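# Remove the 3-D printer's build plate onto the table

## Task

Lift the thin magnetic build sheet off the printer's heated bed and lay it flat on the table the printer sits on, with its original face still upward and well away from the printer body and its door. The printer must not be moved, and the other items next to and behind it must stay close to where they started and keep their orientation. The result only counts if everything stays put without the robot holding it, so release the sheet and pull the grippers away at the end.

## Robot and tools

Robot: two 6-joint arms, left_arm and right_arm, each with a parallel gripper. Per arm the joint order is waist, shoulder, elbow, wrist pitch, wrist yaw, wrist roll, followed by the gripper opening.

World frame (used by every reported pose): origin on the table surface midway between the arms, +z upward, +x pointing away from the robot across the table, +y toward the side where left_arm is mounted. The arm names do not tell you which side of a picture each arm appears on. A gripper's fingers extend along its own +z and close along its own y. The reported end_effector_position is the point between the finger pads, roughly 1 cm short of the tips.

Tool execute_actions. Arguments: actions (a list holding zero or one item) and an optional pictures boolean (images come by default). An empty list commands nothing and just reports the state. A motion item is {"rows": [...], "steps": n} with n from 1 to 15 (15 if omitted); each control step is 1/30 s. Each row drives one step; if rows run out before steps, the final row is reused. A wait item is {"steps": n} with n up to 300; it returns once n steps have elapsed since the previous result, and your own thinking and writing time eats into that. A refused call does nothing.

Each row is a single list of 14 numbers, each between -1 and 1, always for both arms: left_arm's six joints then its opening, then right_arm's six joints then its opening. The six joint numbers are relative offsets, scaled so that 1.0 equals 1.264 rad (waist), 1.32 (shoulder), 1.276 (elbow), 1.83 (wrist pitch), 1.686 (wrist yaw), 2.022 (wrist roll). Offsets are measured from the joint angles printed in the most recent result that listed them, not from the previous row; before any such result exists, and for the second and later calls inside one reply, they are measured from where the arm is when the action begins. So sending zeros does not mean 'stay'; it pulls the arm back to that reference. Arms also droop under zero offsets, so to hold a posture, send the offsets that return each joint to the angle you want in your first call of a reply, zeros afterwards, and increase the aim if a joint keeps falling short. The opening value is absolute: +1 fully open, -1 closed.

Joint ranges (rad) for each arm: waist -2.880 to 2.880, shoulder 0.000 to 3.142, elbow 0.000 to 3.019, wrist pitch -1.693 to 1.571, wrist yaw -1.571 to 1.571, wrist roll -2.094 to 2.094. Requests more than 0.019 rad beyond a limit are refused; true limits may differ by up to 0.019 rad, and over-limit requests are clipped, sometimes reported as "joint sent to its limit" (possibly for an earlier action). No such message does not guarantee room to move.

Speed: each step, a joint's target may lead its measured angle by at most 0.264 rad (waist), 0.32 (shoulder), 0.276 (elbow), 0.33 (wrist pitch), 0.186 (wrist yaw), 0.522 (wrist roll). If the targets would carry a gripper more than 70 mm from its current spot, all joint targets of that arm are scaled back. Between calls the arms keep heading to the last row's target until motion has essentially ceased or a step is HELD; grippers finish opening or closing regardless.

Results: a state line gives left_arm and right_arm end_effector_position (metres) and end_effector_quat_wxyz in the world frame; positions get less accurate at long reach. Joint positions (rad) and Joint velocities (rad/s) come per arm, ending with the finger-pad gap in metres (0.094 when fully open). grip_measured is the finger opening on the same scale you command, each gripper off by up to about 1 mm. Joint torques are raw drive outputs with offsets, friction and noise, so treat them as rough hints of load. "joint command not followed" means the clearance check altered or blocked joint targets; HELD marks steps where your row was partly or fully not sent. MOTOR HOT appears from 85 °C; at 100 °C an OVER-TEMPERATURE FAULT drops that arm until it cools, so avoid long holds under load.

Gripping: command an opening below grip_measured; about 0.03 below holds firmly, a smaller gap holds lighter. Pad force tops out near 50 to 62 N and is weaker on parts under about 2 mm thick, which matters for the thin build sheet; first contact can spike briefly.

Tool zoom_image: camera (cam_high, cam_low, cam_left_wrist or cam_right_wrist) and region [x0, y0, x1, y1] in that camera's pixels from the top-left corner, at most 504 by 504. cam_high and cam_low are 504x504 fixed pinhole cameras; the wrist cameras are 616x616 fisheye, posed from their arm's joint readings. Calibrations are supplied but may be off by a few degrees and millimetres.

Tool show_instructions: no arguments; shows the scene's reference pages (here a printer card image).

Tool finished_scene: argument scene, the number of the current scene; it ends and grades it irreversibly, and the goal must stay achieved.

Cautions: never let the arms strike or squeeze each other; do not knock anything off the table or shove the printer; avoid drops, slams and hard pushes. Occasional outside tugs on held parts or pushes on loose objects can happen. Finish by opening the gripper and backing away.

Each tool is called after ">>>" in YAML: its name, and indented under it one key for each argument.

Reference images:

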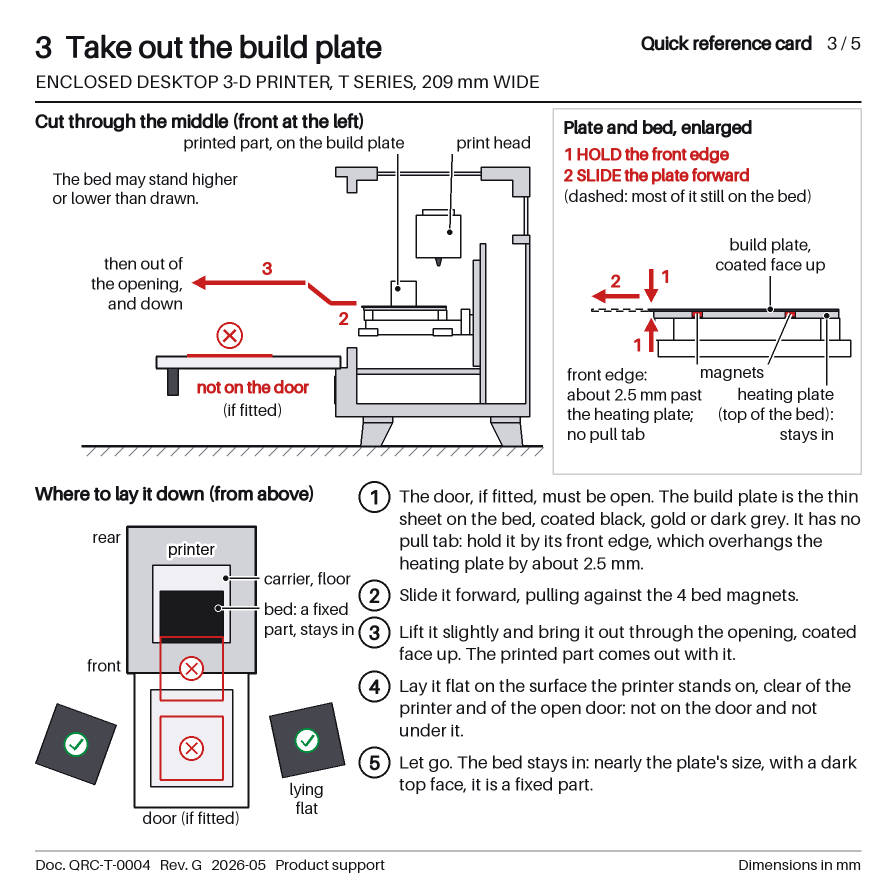

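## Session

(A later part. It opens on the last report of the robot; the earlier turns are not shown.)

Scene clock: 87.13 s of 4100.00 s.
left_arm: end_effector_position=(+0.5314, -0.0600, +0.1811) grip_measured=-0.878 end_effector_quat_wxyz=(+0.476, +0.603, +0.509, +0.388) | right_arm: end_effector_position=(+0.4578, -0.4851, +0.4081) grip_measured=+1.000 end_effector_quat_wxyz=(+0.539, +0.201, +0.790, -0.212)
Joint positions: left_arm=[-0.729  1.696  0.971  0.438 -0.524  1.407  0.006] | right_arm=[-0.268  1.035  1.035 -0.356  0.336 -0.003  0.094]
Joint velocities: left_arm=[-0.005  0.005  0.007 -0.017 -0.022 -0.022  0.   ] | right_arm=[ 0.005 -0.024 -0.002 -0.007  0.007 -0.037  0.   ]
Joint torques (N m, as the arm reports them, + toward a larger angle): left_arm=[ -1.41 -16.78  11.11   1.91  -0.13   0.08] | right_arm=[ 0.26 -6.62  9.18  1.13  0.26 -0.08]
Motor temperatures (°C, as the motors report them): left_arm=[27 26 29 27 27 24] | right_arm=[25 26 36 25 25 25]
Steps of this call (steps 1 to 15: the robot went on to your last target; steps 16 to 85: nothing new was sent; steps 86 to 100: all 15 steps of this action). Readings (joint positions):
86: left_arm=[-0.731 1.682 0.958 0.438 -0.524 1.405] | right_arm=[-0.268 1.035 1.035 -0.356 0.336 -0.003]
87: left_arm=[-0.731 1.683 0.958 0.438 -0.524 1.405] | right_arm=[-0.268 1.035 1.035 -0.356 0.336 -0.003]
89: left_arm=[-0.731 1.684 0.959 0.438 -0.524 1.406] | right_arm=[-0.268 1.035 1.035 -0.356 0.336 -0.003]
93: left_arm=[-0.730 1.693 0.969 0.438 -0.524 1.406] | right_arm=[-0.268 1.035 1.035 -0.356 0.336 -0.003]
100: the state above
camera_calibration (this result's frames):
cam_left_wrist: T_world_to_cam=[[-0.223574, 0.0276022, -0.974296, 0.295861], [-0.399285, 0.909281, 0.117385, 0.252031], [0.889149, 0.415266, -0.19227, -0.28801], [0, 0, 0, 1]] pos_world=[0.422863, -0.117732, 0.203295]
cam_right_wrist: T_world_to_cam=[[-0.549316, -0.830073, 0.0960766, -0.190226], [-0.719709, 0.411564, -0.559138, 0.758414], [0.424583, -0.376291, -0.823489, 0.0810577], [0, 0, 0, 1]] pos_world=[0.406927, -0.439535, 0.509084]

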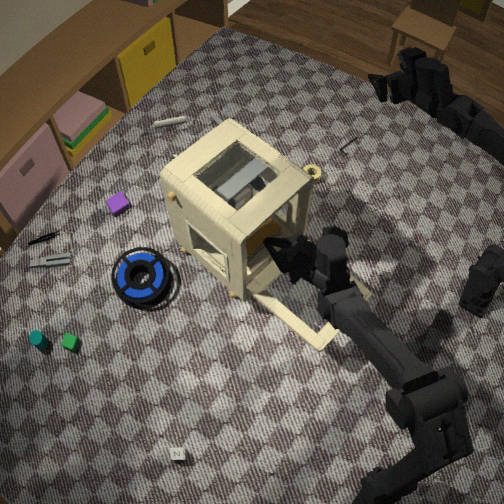

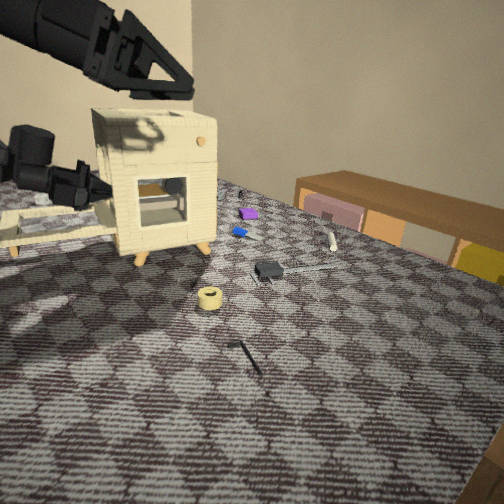

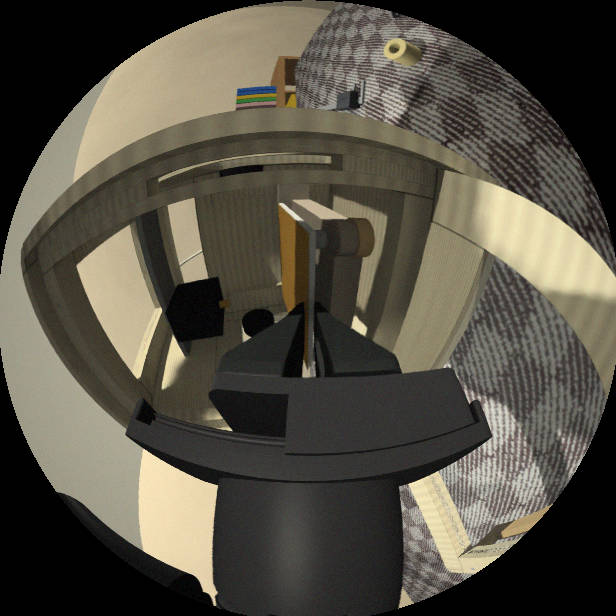

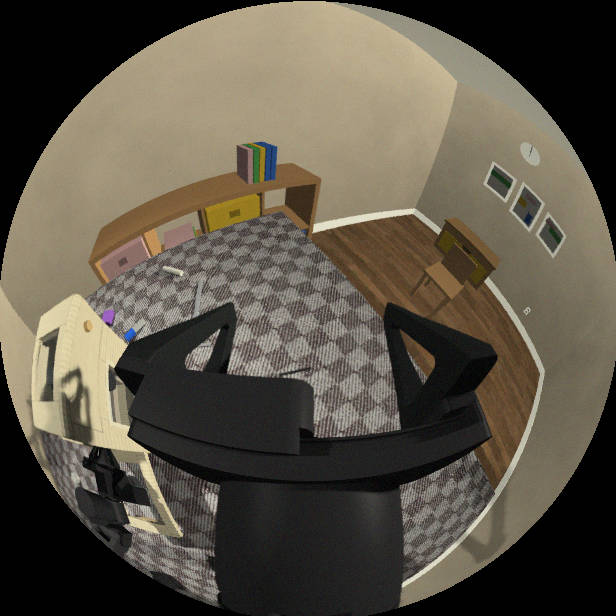

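Close slowly and see what's between.

>>> execute_actions:
  actions:
    - {"rows":[[0,0,0.025,0.01,0,0,-0.89, 0,0,0,0,0,0,1],[0,0,0.025,0.01,0,0,-0.9, 0,0,0,0,0,0,1],[0,0,0.025,0.01,0,0,-0.91, 0,0,0,0,0,0,1],[0,0,0.025,0.01,0,0,-0.92, 0,0,0,0,0,0,1],[0,0,0.025,0.01,0,0,-0.93, 0,0,0,0,0,0,1],[0,0,0.025,0.01,0,0,-0.94, 0,0,0,0,0,0,1],[0,0,0.025,0.01,0,0,-0.95, 0,0,0,0,0,0,1],[0,0,0.025,0.01,0,0,-0.96, 0,0,0,0,0,0,1]]}

>>> zoom_image:
  camera: "cam_left_wrist"
  region: [260, 260, 360, 360]

Scene clock: 89.07 s of 4100.00 s.
left_arm: end_effector_position=(+0.5314, -0.0600, +0.1811) grip_measured=-0.947 end_effector_quat_wxyz=(+0.476, +0.603, +0.509, +0.388) | right_arm: end_effector_position=(+0.4578, -0.4851, +0.4081) grip_measured=+1.000 end_effector_quat_wxyz=(+0.539, +0.201, +0.790, -0.212)
Joint positions: left_arm=[-0.729  1.696  0.971  0.438 -0.524  1.407  0.002] | right_arm=[-0.268  1.035  1.035 -0.356  0.336 -0.003  0.094]
Joint velocities: left_arm=[-0.015  0.005 -0.007 -0.002  0.037  0.022 -0.001] | right_arm=[-0.005 -0.005  0.002  0.002  0.022 -0.022  0.   ]
Joint torques (N m, as the arm reports them, + toward a larger angle): left_arm=[ -2.29 -17.22   9.55   2.37  -0.12  -0.04] | right_arm=[ 0.19 -6.59  9.18  1.14  0.26 -0.08]
Motor temperatures (°C, as the motors report them): left_arm=[27 26 29 27 27 24] | right_arm=[25 26 36 25 25 25]
Steps of this call (steps 1 to 15: the robot went on to your last target; steps 16 to 43: nothing new was sent; steps 44 to 58: all 15 steps of this action). Readings (joint positions):
44: left_arm=[-0.729 1.696 0.971 0.438 -0.524 1.407] | right_arm=[-0.268 1.035 1.035 -0.356 0.336 -0.003]
45: left_arm=[-0.729 1.696 0.971 0.438 -0.524 1.407] | right_arm=[-0.268 1.035 1.035 -0.356 0.336 -0.003]
47: left_arm=[-0.729 1.696 0.971 0.438 -0.524 1.407] | right_arm=[-0.268 1.035 1.035 -0.356 0.336 -0.003]
51: left_arm=[-0.729 1.696 0.971 0.438 -0.524 1.407] | right_arm=[-0.268 1.035 1.035 -0.356 0.336 -0.003]
58: the state above
camera_calibration (this result's frames):
cam_left_wrist: T_world_to_cam=[[-0.223574, 0.0276022, -0.974296, 0.295861], [-0.399285, 0.909281, 0.117385, 0.252031], [0.889149, 0.415266, -0.19227, -0.28801], [0, 0, 0, 1]] pos_world=[0.422863, -0.117732, 0.203295]
cam_right_wrist: T_world_to_cam=[[-0.549316, -0.830073, 0.0960766, -0.190226], [-0.719709, 0.411564, -0.559138, 0.758414], [0.424583, -0.376291, -0.823489, 0.0810577], [0, 0, 0, 1]] pos_world=[0.406927, -0.439535, 0.509084]

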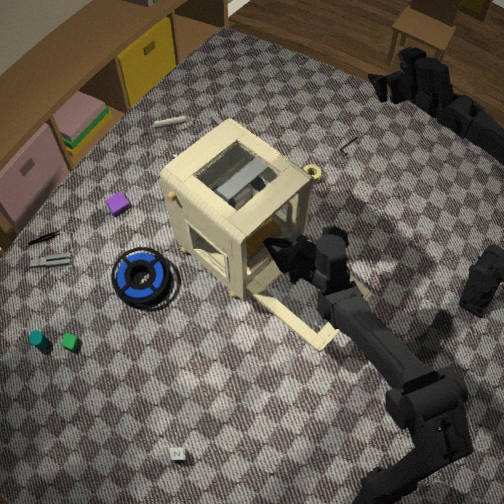

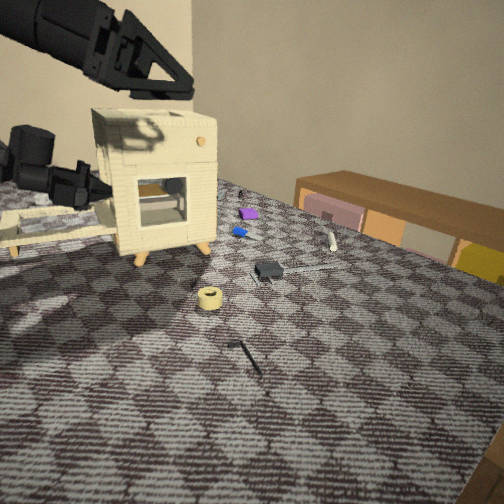

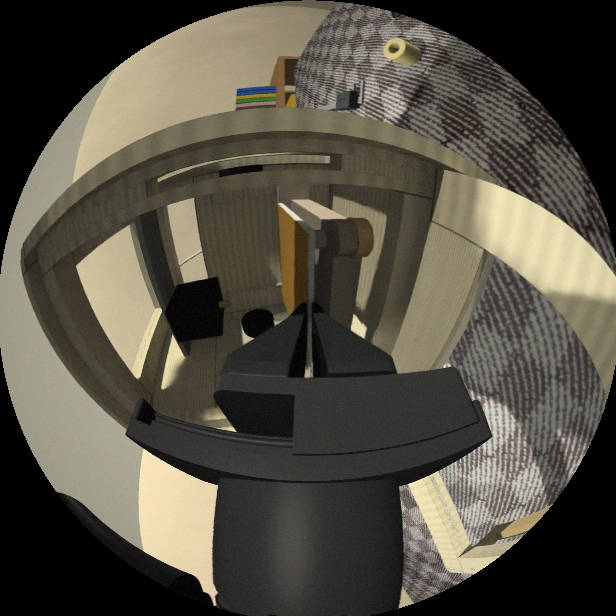

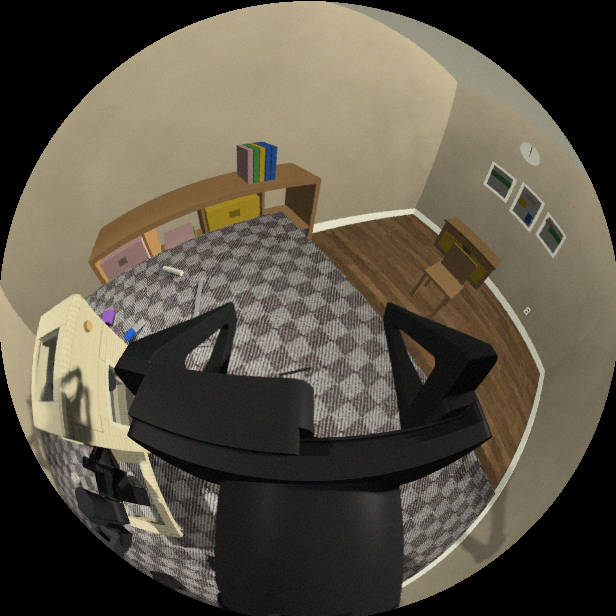

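Region (260, 260, 360, 360) of cam_left_wrist's 616x616 image, scaled by 5.040, with more detail than that image has.

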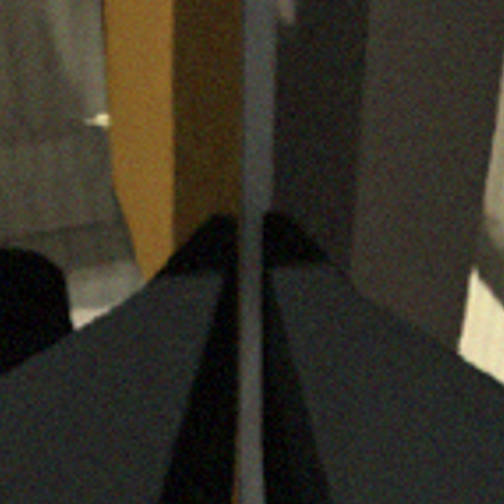

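>>> execute_actions:
  actions:
    - {"rows":[[0,-0.012,0.01,0.004,0,0,-0.97, 0,0,0,0,0,0,1],[0,-0.015,0.005,0.004,0,0,-0.97, 0,0,0,0,0,0,1],[0,-0.017,0,0.004,0,0,-0.97, 0,0,0,0,0,0,1],[0,-0.019,-0.003,0.004,0,0,-0.97, 0,0,0,0,0,0,1],[0,-0.021,-0.006,0.004,0,0,-0.97, 0,0,0,0,0,0,1]]}

>>> zoom_image:
  camera: "cam_left_wrist"
  region: [230, 190, 390, 350]

Scene clock: 91.13 s of 4100.00 s.
left_arm: end_effector_position=(+0.5313, -0.0600, +0.1809) grip_measured=-0.955 end_effector_quat_wxyz=(+0.476, +0.603, +0.509, +0.388) | right_arm: end_effector_position=(+0.4578, -0.4851, +0.4081) grip_measured=+1.000 end_effector_quat_wxyz=(+0.539, +0.201, +0.790, -0.212)
Joint positions: left_arm=[-0.729  1.696  0.97   0.438 -0.523  1.407  0.002] | right_arm=[-0.268  1.035  1.035 -0.356  0.336 -0.003  0.094]
Joint velocities: left_arm=[ 0.015  0.024  0.007 -0.017  0.007 -0.066  0.   ] | right_arm=[-0.015 -0.005  0.002 -0.007 -0.051 -0.066  0.   ]
Joint torques (N m, as the arm reports them, + toward a larger angle): left_arm=[ -2.52 -20.05   6.71   1.95  -0.13  -0.05] | right_arm=[ 0.2  -6.65  9.18  1.14  0.26 -0.08]
Motor temperatures (°C, as the motors report them): left_arm=[27 26 29 27 27 24] | right_arm=[25 26 36 25 25 25]
Steps of this call (steps 1 to 15: the robot went on to your last target; steps 16 to 47: nothing new was sent; steps 48 to 62: all 15 steps of this action). Readings (joint positions):
48: left_arm=[-0.729 1.696 0.971 0.438 -0.524 1.407] | right_arm=[-0.268 1.035 1.035 -0.356 0.336 -0.003]
49: left_arm=[-0.729 1.696 0.971 0.438 -0.524 1.407] | right_arm=[-0.268 1.035 1.035 -0.356 0.336 -0.003]
51: left_arm=[-0.729 1.696 0.971 0.438 -0.524 1.407] | right_arm=[-0.268 1.035 1.035 -0.356 0.336 -0.003]
55: left_arm=[-0.729 1.696 0.970 0.438 -0.523 1.407] | right_arm=[-0.268 1.035 1.035 -0.356 0.336 -0.003]
62: the state above
camera_calibration (this result's frames):
cam_left_wrist: T_world_to_cam=[[-0.223911, 0.0278532, -0.974212, 0.295821], [-0.398911, 0.909407, 0.117685, 0.251751], [0.889232, 0.414974, -0.192515, -0.28798], [0, 0, 0, 1]] pos_world=[0.422745, -0.117679, 0.203124]
cam_right_wrist: T_world_to_cam=[[-0.549316, -0.830073, 0.0960766, -0.190226], [-0.719709, 0.411564, -0.559138, 0.758414], [0.424583, -0.376291, -0.823489, 0.0810577], [0, 0, 0, 1]] pos_world=[0.406927, -0.439535, 0.509084]

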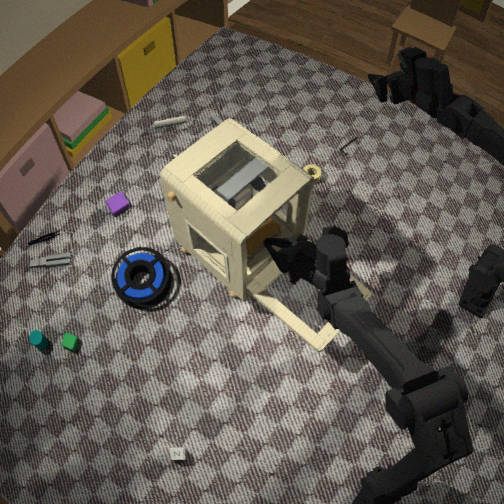

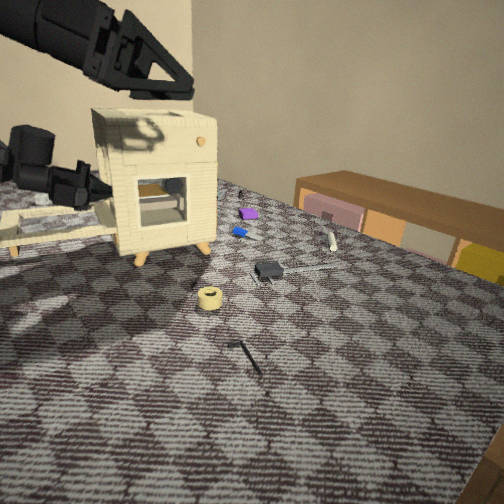

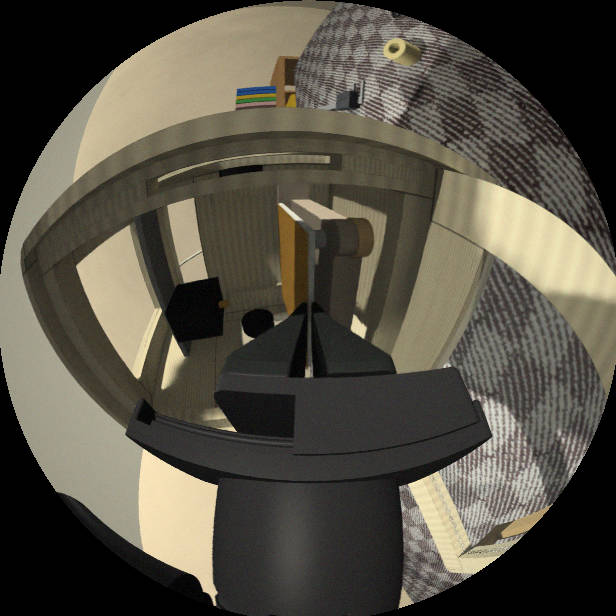

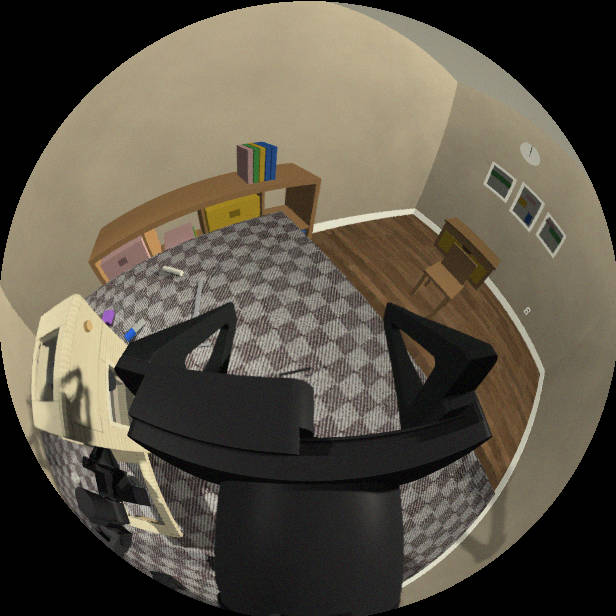

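Region (230, 190, 390, 350) of cam_left_wrist's 616x616 image, scaled by 3.150, with more detail than that image has.

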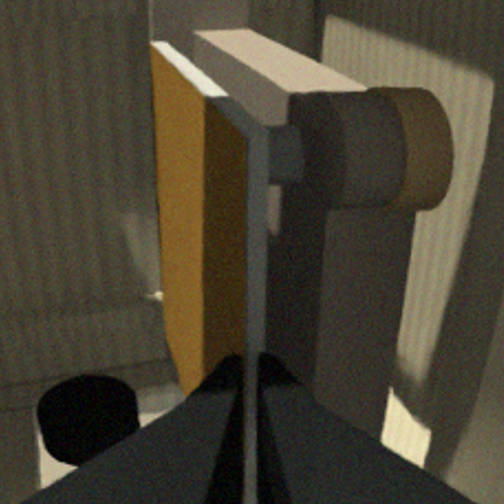

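>>> execute_actions:
  actions:
    - {"rows":[[0,-0.021,-0.005,0.004,0,0,-0.95, 0,0,0,0,0,0,1],[0,-0.021,-0.005,0.004,0,0,-0.94, 0,0,0,0,0,0,1],[0,-0.021,-0.005,0.004,0,0,-0.93, 0,0,0,0,0,0,1],[0,-0.021,-0.005,0.004,0,0,-0.92, 0,0,0,0,0,0,1],[0,-0.021,-0.005,0.004,0,0,-0.91, 0,0,0,0,0,0,1]]}
  pictures: false

>>> execute_actions:
  actions:
    - {"rows":[[0,-0.005,0.02,0.004,0,0,-0.92, 0,0,0,0,0,0,1],[0,-0.005,0.02,0.004,0,0,-0.93, 0,0,0,0,0,0,1],[0,-0.005,0.02,0.004,0,0,-0.94, 0,0,0,0,0,0,1],[0,-0.005,0.02,0.004,0,0,-0.95, 0,0,0,0,0,0,1]],"steps":10}

>>> zoom_image:
  camera: "cam_left_wrist"
  region: [230, 190, 390, 350]

Scene clock: 94.00 s of 4100.00 s.
left_arm: end_effector_position=(+0.5313, -0.0600, +0.1809) grip_measured=-0.910 end_effector_quat_wxyz=(+0.476, +0.603, +0.509, +0.388) | right_arm: end_effector_position=(+0.4578, -0.4851, +0.4081) grip_measured=+1.000 end_effector_quat_wxyz=(+0.539, +0.201, +0.790, -0.212)
Joint positions: left_arm=[-0.729  1.696  0.97   0.438 -0.523  1.407  0.004] | right_arm=[-0.268  1.035  1.035 -0.356  0.336 -0.003  0.094]
Joint velocities: left_arm=[-0.015  0.005 -0.002 -0.002  0.081  0.066 -0.   ] | right_arm=[-0.015  0.005 -0.007 -0.002 -0.022 -0.051  0.   ]
Joint torques (N m, as the arm reports them, + toward a larger angle): left_arm=[ -2.33 -20.17   6.76   1.9   -0.12  -0.04] | right_arm=[ 0.25 -6.6   9.19  1.16  0.26 -0.08]
Motor temperatures (°C, as the motors report them): left_arm=[27 26 29 27 27 24] | right_arm=[25 26 36 25 25 25]
Steps of this call (steps 1 to 15: the robot went on to your last target; steps 16 to 71: nothing new was sent; steps 72 to 86: all 15 steps of this action). Readings (joint positions):
72: left_arm=[-0.729 1.696 0.970 0.438 -0.523 1.407] | right_arm=[-0.268 1.035 1.035 -0.356 0.336 -0.003]
73: left_arm=[-0.729 1.696 0.970 0.438 -0.523 1.407] | right_arm=[-0.268 1.035 1.035 -0.356 0.336 -0.003]
75: left_arm=[-0.729 1.696 0.970 0.438 -0.523 1.407] | right_arm=[-0.268 1.035 1.035 -0.356 0.336 -0.003]
79: left_arm=[-0.729 1.696 0.970 0.438 -0.523 1.407] | right_arm=[-0.268 1.035 1.035 -0.356 0.336 -0.003]
86: the state above

Scene clock: 94.33 s of 4100.00 s.
left_arm: end_effector_position=(+0.5313, -0.0600, +0.1809) grip_measured=-0.940 end_effector_quat_wxyz=(+0.476, +0.603, +0.509, +0.388) | right_arm: end_effector_position=(+0.4578, -0.4851, +0.4081) grip_measured=+1.000 end_effector_quat_wxyz=(+0.539, +0.201, +0.790, -0.212)
Joint positions: left_arm=[-0.729  1.696  0.97   0.438 -0.523  1.407  0.003] | right_arm=[-0.268  1.035  1.035 -0.356  0.336 -0.003  0.094]
Joint velocities: left_arm=[-0.005  0.005  0.002  0.007  0.022 -0.007 -0.   ] | right_arm=[-0.005  0.005  0.017 -0.022  0.007  0.051  0.   ]
Joint torques (N m, as the arm reports them, + toward a larger angle): left_arm=[ -2.51 -18.14   9.09   1.96  -0.13  -0.04] | right_arm=[ 0.26 -6.56  9.2   1.14  0.26 -0.08]
Motor temperatures (°C, as the motors report them): left_arm=[27 26 29 27 27 24] | right_arm=[25 26 36 25 25 25]
Steps of this call (steps 1 to 10: all 10 steps of this action). Readings (joint positions):
1: left_arm=[-0.729 1.696 0.970 0.438 -0.523 1.407] | right_arm=[-0.268 1.035 1.035 -0.356 0.336 -0.003]
2: left_arm=[-0.729 1.696 0.970 0.438 -0.523 1.407] | right_arm=[-0.268 1.035 1.035 -0.356 0.336 -0.003]
4: left_arm=[-0.729 1.696 0.970 0.438 -0.523 1.407] | right_arm=[-0.268 1.035 1.035 -0.356 0.336 -0.003]
8: left_arm=[-0.729 1.696 0.970 0.438 -0.523 1.407] | right_arm=[-0.268 1.035 1.035 -0.356 0.336 -0.003]
10: the state above
camera_calibration (this result's frames):
cam_left_wrist: T_world_to_cam=[[-0.223911, 0.0278532, -0.974212, 0.295821], [-0.398911, 0.909407, 0.117685, 0.251751], [0.889232, 0.414974, -0.192515, -0.28798], [0, 0, 0, 1]] pos_world=[0.422745, -0.117679, 0.203124]
cam_right_wrist: T_world_to_cam=[[-0.549316, -0.830073, 0.0960766, -0.190226], [-0.719709, 0.411564, -0.559138, 0.758414], [0.424583, -0.376291, -0.823489, 0.0810577], [0, 0, 0, 1]] pos_world=[0.406927, -0.439535, 0.509084]

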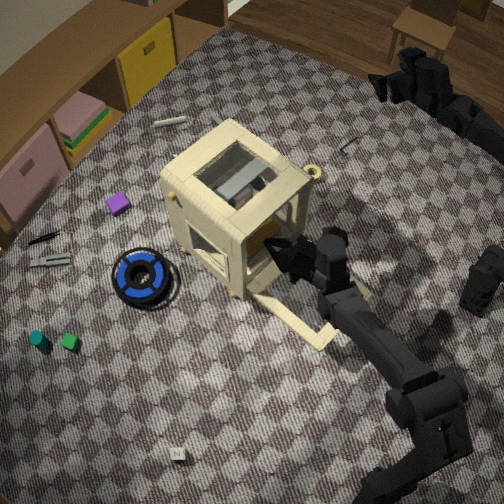

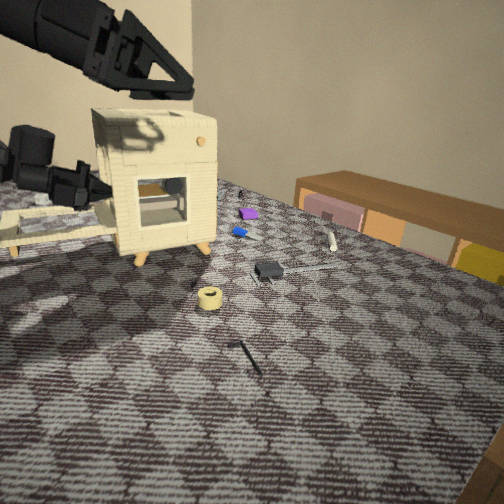

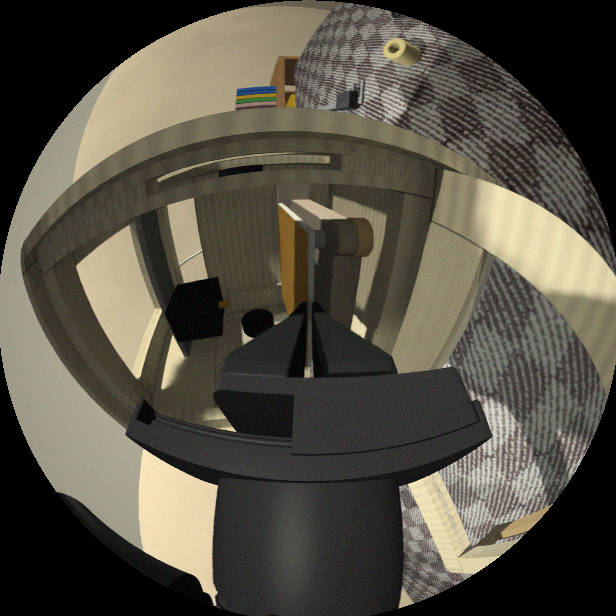

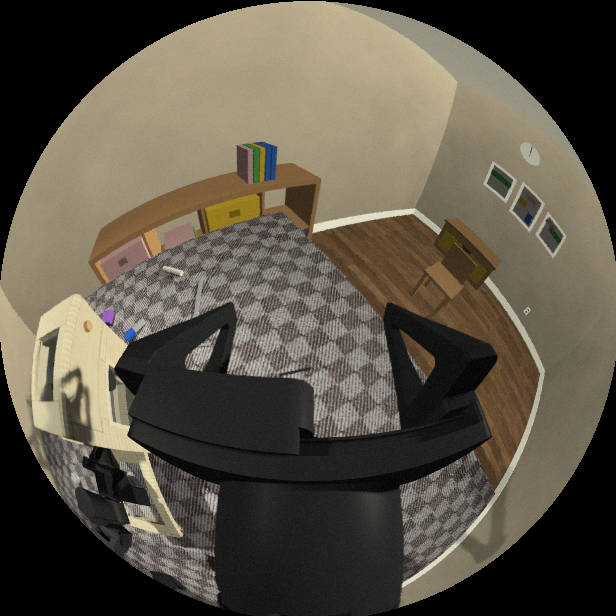

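Region (230, 190, 390, 350) of cam_left_wrist's 616x616 image, scaled by 3.150, with more detail than that image has.

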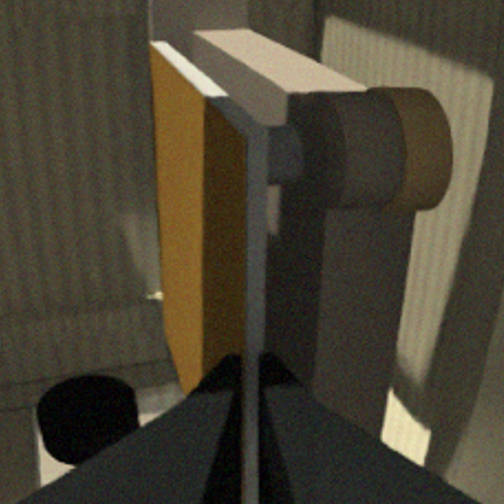

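>>> execute_actions:
  actions:
    - {"rows":[[0,-0.012,0.01,0.004,0,0,-0.89, 0,0,0,0,0,0,1],[0,-0.015,0.005,0.004,0,0,-0.89, 0,0,0,0,0,0,1],[0,-0.018,0,0.004,0,0,-0.89, 0,0,0,0,0,0,1],[0,-0.021,-0.004,0.004,0,0,-0.89, 0,0,0,0,0,0,1],[0,-0.024,-0.008,0.004,0,0,-0.89, 0,0,0,0,0,0,1]]}

>>> zoom_image:
  camera: "cam_left_wrist"
  region: [230, 190, 390, 350]

Scene clock: 96.10 s of 4100.00 s.
left_arm: end_effector_position=(+0.5292, -0.0581, +0.1817) grip_measured=-0.892 end_effector_quat_wxyz=(+0.476, +0.603, +0.509, +0.388) | right_arm: end_effector_position=(+0.4578, -0.4851, +0.4081) grip_measured=+1.000 end_effector_quat_wxyz=(+0.539, +0.201, +0.790, -0.212)
Joint positions: left_arm=[-0.729  1.688  0.963  0.438 -0.523  1.407  0.005] | right_arm=[-0.268  1.035  1.035 -0.356  0.336 -0.003  0.094]
Joint velocities: left_arm=[-0.005 -0.005  0.007 -0.007  0.037 -0.081 -0.002] | right_arm=[-0.005 -0.005 -0.002  0.002  0.007  0.007  0.   ]
Joint torques (N m, as the arm reports them, + toward a larger angle): left_arm=[ -2.38 -19.48   7.01   1.93  -0.12  -0.04] | right_arm=[ 0.21 -6.53  9.2   1.15  0.25 -0.08]
Motor temperatures (°C, as the motors report them): left_arm=[27 26 29 27 27 24] | right_arm=[25 26 36 25 25 25]
Steps of this call (steps 1 to 15: the robot went on to your last target; steps 16 to 38: nothing new was sent; steps 39 to 53: all 15 steps of this action). Readings (joint positions):
39: left_arm=[-0.729 1.696 0.970 0.438 -0.523 1.407] | right_arm=[-0.268 1.035 1.035 -0.356 0.336 -0.003]
40: left_arm=[-0.729 1.696 0.970 0.438 -0.523 1.407] | right_arm=[-0.268 1.035 1.035 -0.356 0.336 -0.003]
42: left_arm=[-0.729 1.696 0.970 0.438 -0.523 1.407] | right_arm=[-0.268 1.035 1.035 -0.356 0.336 -0.003]
46: left_arm=[-0.729 1.691 0.964 0.438 -0.523 1.407] | right_arm=[-0.268 1.035 1.035 -0.356 0.336 -0.003]
53: the state above
camera_calibration (this result's frames):
cam_left_wrist: T_world_to_cam=[[-0.223911, 0.0278532, -0.974212, 0.296143], [-0.398911, 0.909407, 0.117685, 0.249116], [0.889232, 0.414974, -0.192515, -0.286729], [0, 0, 0, 1]] pos_world=[0.420653, -0.115811, 0.203989]
cam_right_wrist: T_world_to_cam=[[-0.549316, -0.830073, 0.0960766, -0.190226], [-0.719709, 0.411564, -0.559138, 0.758414], [0.424583, -0.376291, -0.823489, 0.0810577], [0, 0, 0, 1]] pos_world=[0.406927, -0.439535, 0.509084]

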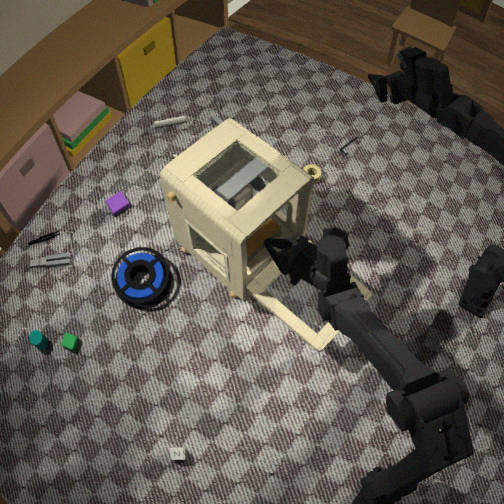

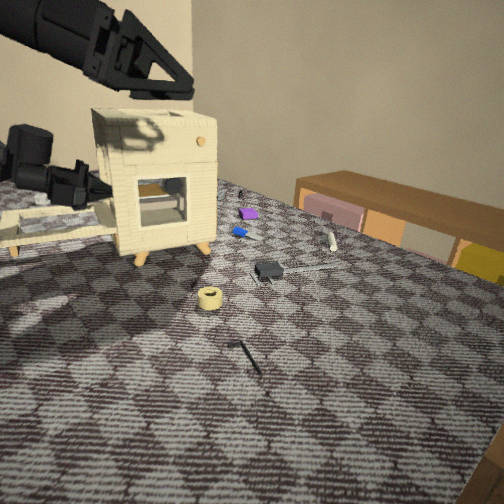

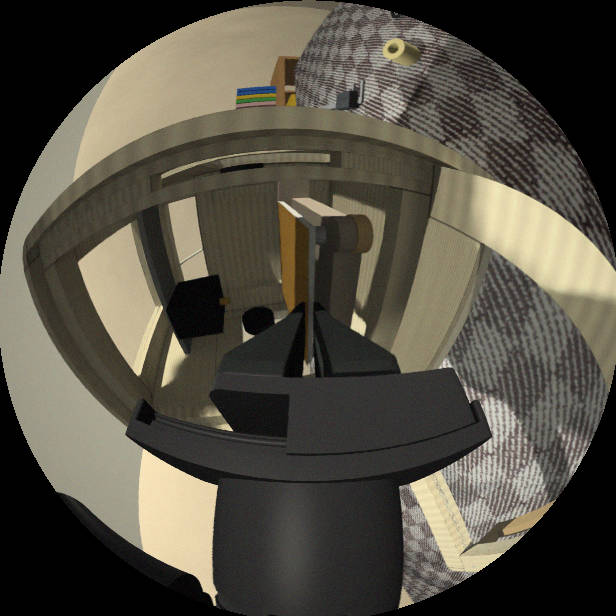

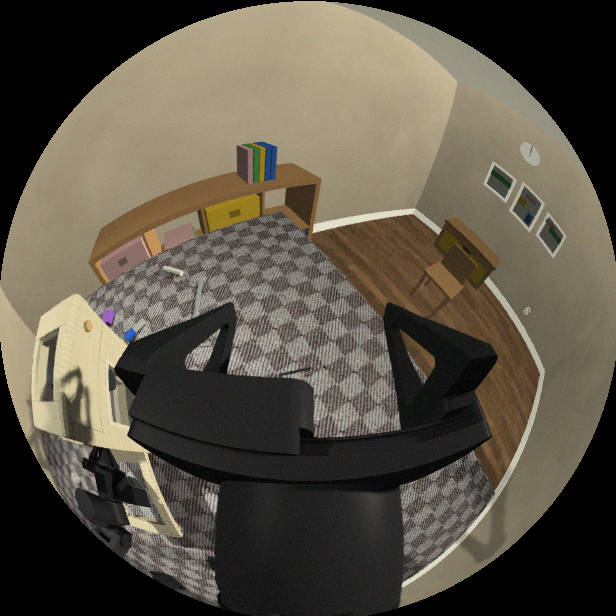

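Region (230, 190, 390, 350) of cam_left_wrist's 616x616 image, scaled by 3.150, with more detail than that image has.

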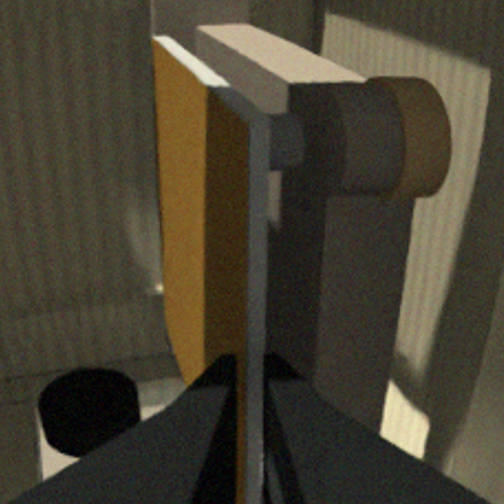

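>>> execute_actions:
  actions:
    - {"rows":[[0,-0.005,0.03,0.009,0,0,-0.9, 0,0,0,0,0,0,1],[0,-0.005,0.03,0.009,0,0,-0.91, 0,0,0,0,0,0,1],[0,-0.005,0.03,0.009,0,0,-0.92, 0,0,0,0,0,0,1],[0,-0.005,0.03,0.009,0,0,-0.93, 0,0,0,0,0,0,1],[0,-0.005,0.03,0.009,0,0,-0.94, 0,0,0,0,0,0,1],[0,-0.005,0.03,0.009,0,0,-0.95, 0,0,0,0,0,0,1]],"steps":12}

>>> zoom_image:
  camera: "cam_left_wrist"
  region: [230, 190, 390, 350]

Scene clock: 97.87 s of 4100.00 s.
left_arm: end_effector_position=(+0.5292, -0.0581, +0.1817) grip_measured=-0.948 end_effector_quat_wxyz=(+0.476, +0.603, +0.509, +0.388) | right_arm: end_effector_position=(+0.4578, -0.4851, +0.4081) grip_measured=+1.000 end_effector_quat_wxyz=(+0.539, +0.201, +0.790, -0.212)
Joint positions: left_arm=[-0.729  1.688  0.963  0.438 -0.523  1.407  0.002] | right_arm=[-0.268  1.035  1.035 -0.356  0.336 -0.003  0.094]
Joint velocities: left_arm=[-0.015 -0.005  0.007 -0.007  0.037 -0.007 -0.001] | right_arm=[-0.005 -0.005 -0.007 -0.007 -0.007  0.022  0.   ]
Joint torques (N m, as the arm reports them, + toward a larger angle): left_arm=[ -2.45 -18.14  10.03   2.34  -0.11  -0.03] | right_arm=[ 0.29 -6.59  9.21  1.14  0.26 -0.08]
Motor temperatures (°C, as the motors report them): left_arm=[27 26 29 27 27 24] | right_arm=[25 26 37 25 25 25]
Steps of this call (steps 1 to 15: the robot went on to your last target; steps 16 to 41: nothing new was sent; steps 42 to 53: all 12 steps of this action). Readings (joint positions):
42: left_arm=[-0.729 1.688 0.963 0.438 -0.523 1.407] | right_arm=[-0.268 1.035 1.035 -0.356 0.336 -0.003]
43: left_arm=[-0.729 1.688 0.963 0.438 -0.523 1.407] | right_arm=[-0.268 1.035 1.035 -0.356 0.336 -0.003]
45: left_arm=[-0.729 1.688 0.963 0.438 -0.523 1.407] | right_arm=[-0.268 1.035 1.035 -0.356 0.336 -0.003]
49: left_arm=[-0.729 1.688 0.963 0.438 -0.523 1.407] | right_arm=[-0.268 1.035 1.035 -0.356 0.336 -0.003]
53: the state above
camera_calibration (this result's frames):
cam_left_wrist: T_world_to_cam=[[-0.223911, 0.0278532, -0.974212, 0.296143], [-0.398911, 0.909407, 0.117685, 0.249116], [0.889232, 0.414974, -0.192515, -0.286729], [0, 0, 0, 1]] pos_world=[0.420653, -0.115811, 0.203989]
cam_right_wrist: T_world_to_cam=[[-0.549316, -0.830073, 0.0960766, -0.190226], [-0.719709, 0.411564, -0.559138, 0.758414], [0.424583, -0.376291, -0.823489, 0.0810577], [0, 0, 0, 1]] pos_world=[0.406927, -0.439535, 0.509084]

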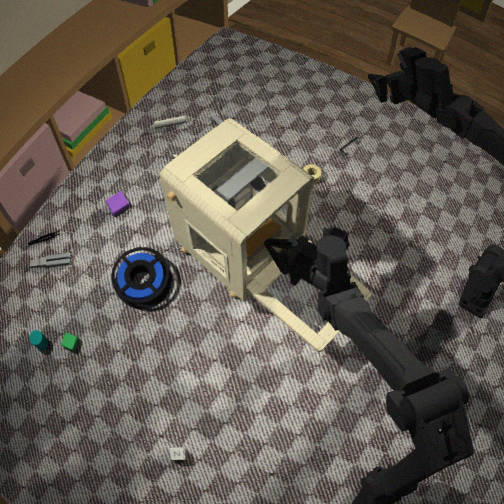

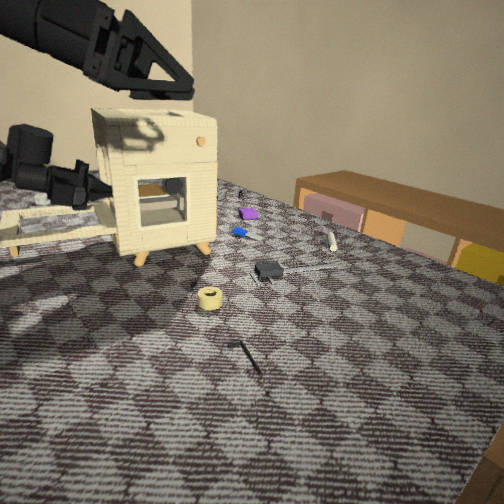

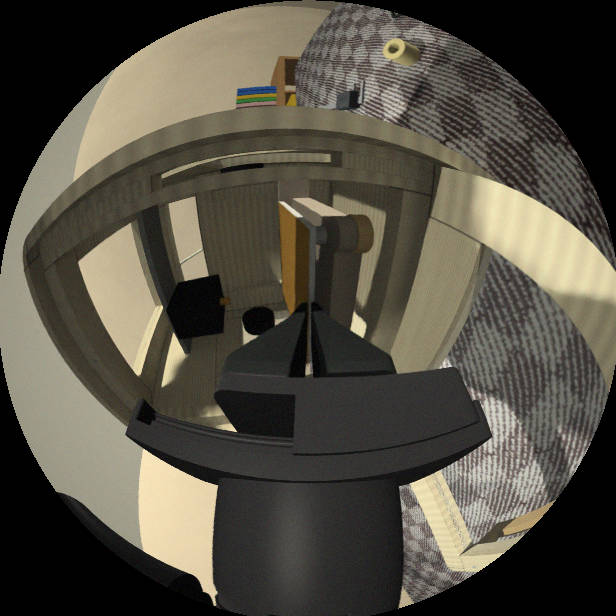

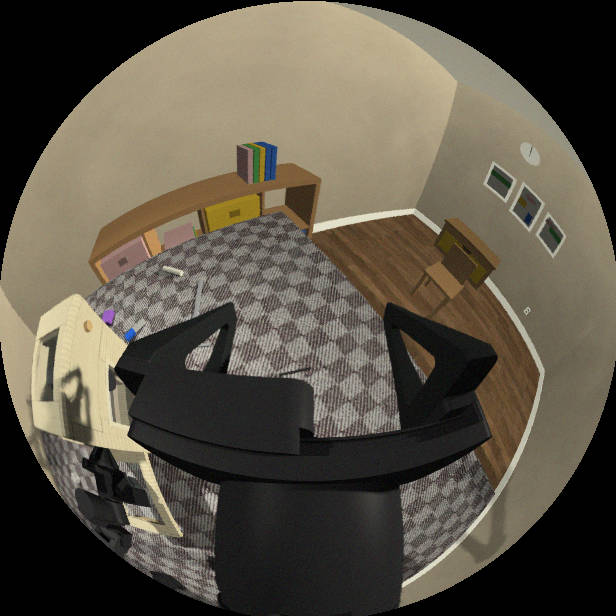

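Region (230, 190, 390, 350) of cam_left_wrist's 616x616 image, scaled by 3.150, with more detail than that image has.

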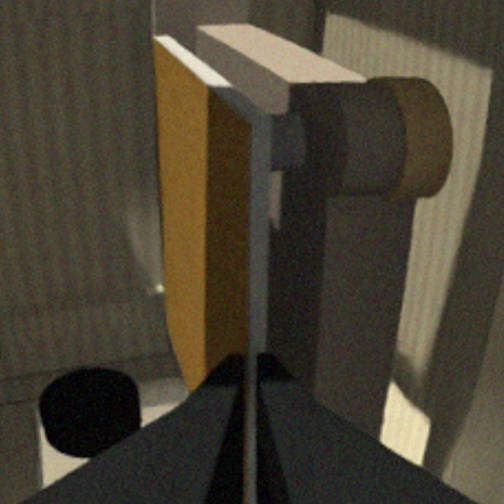

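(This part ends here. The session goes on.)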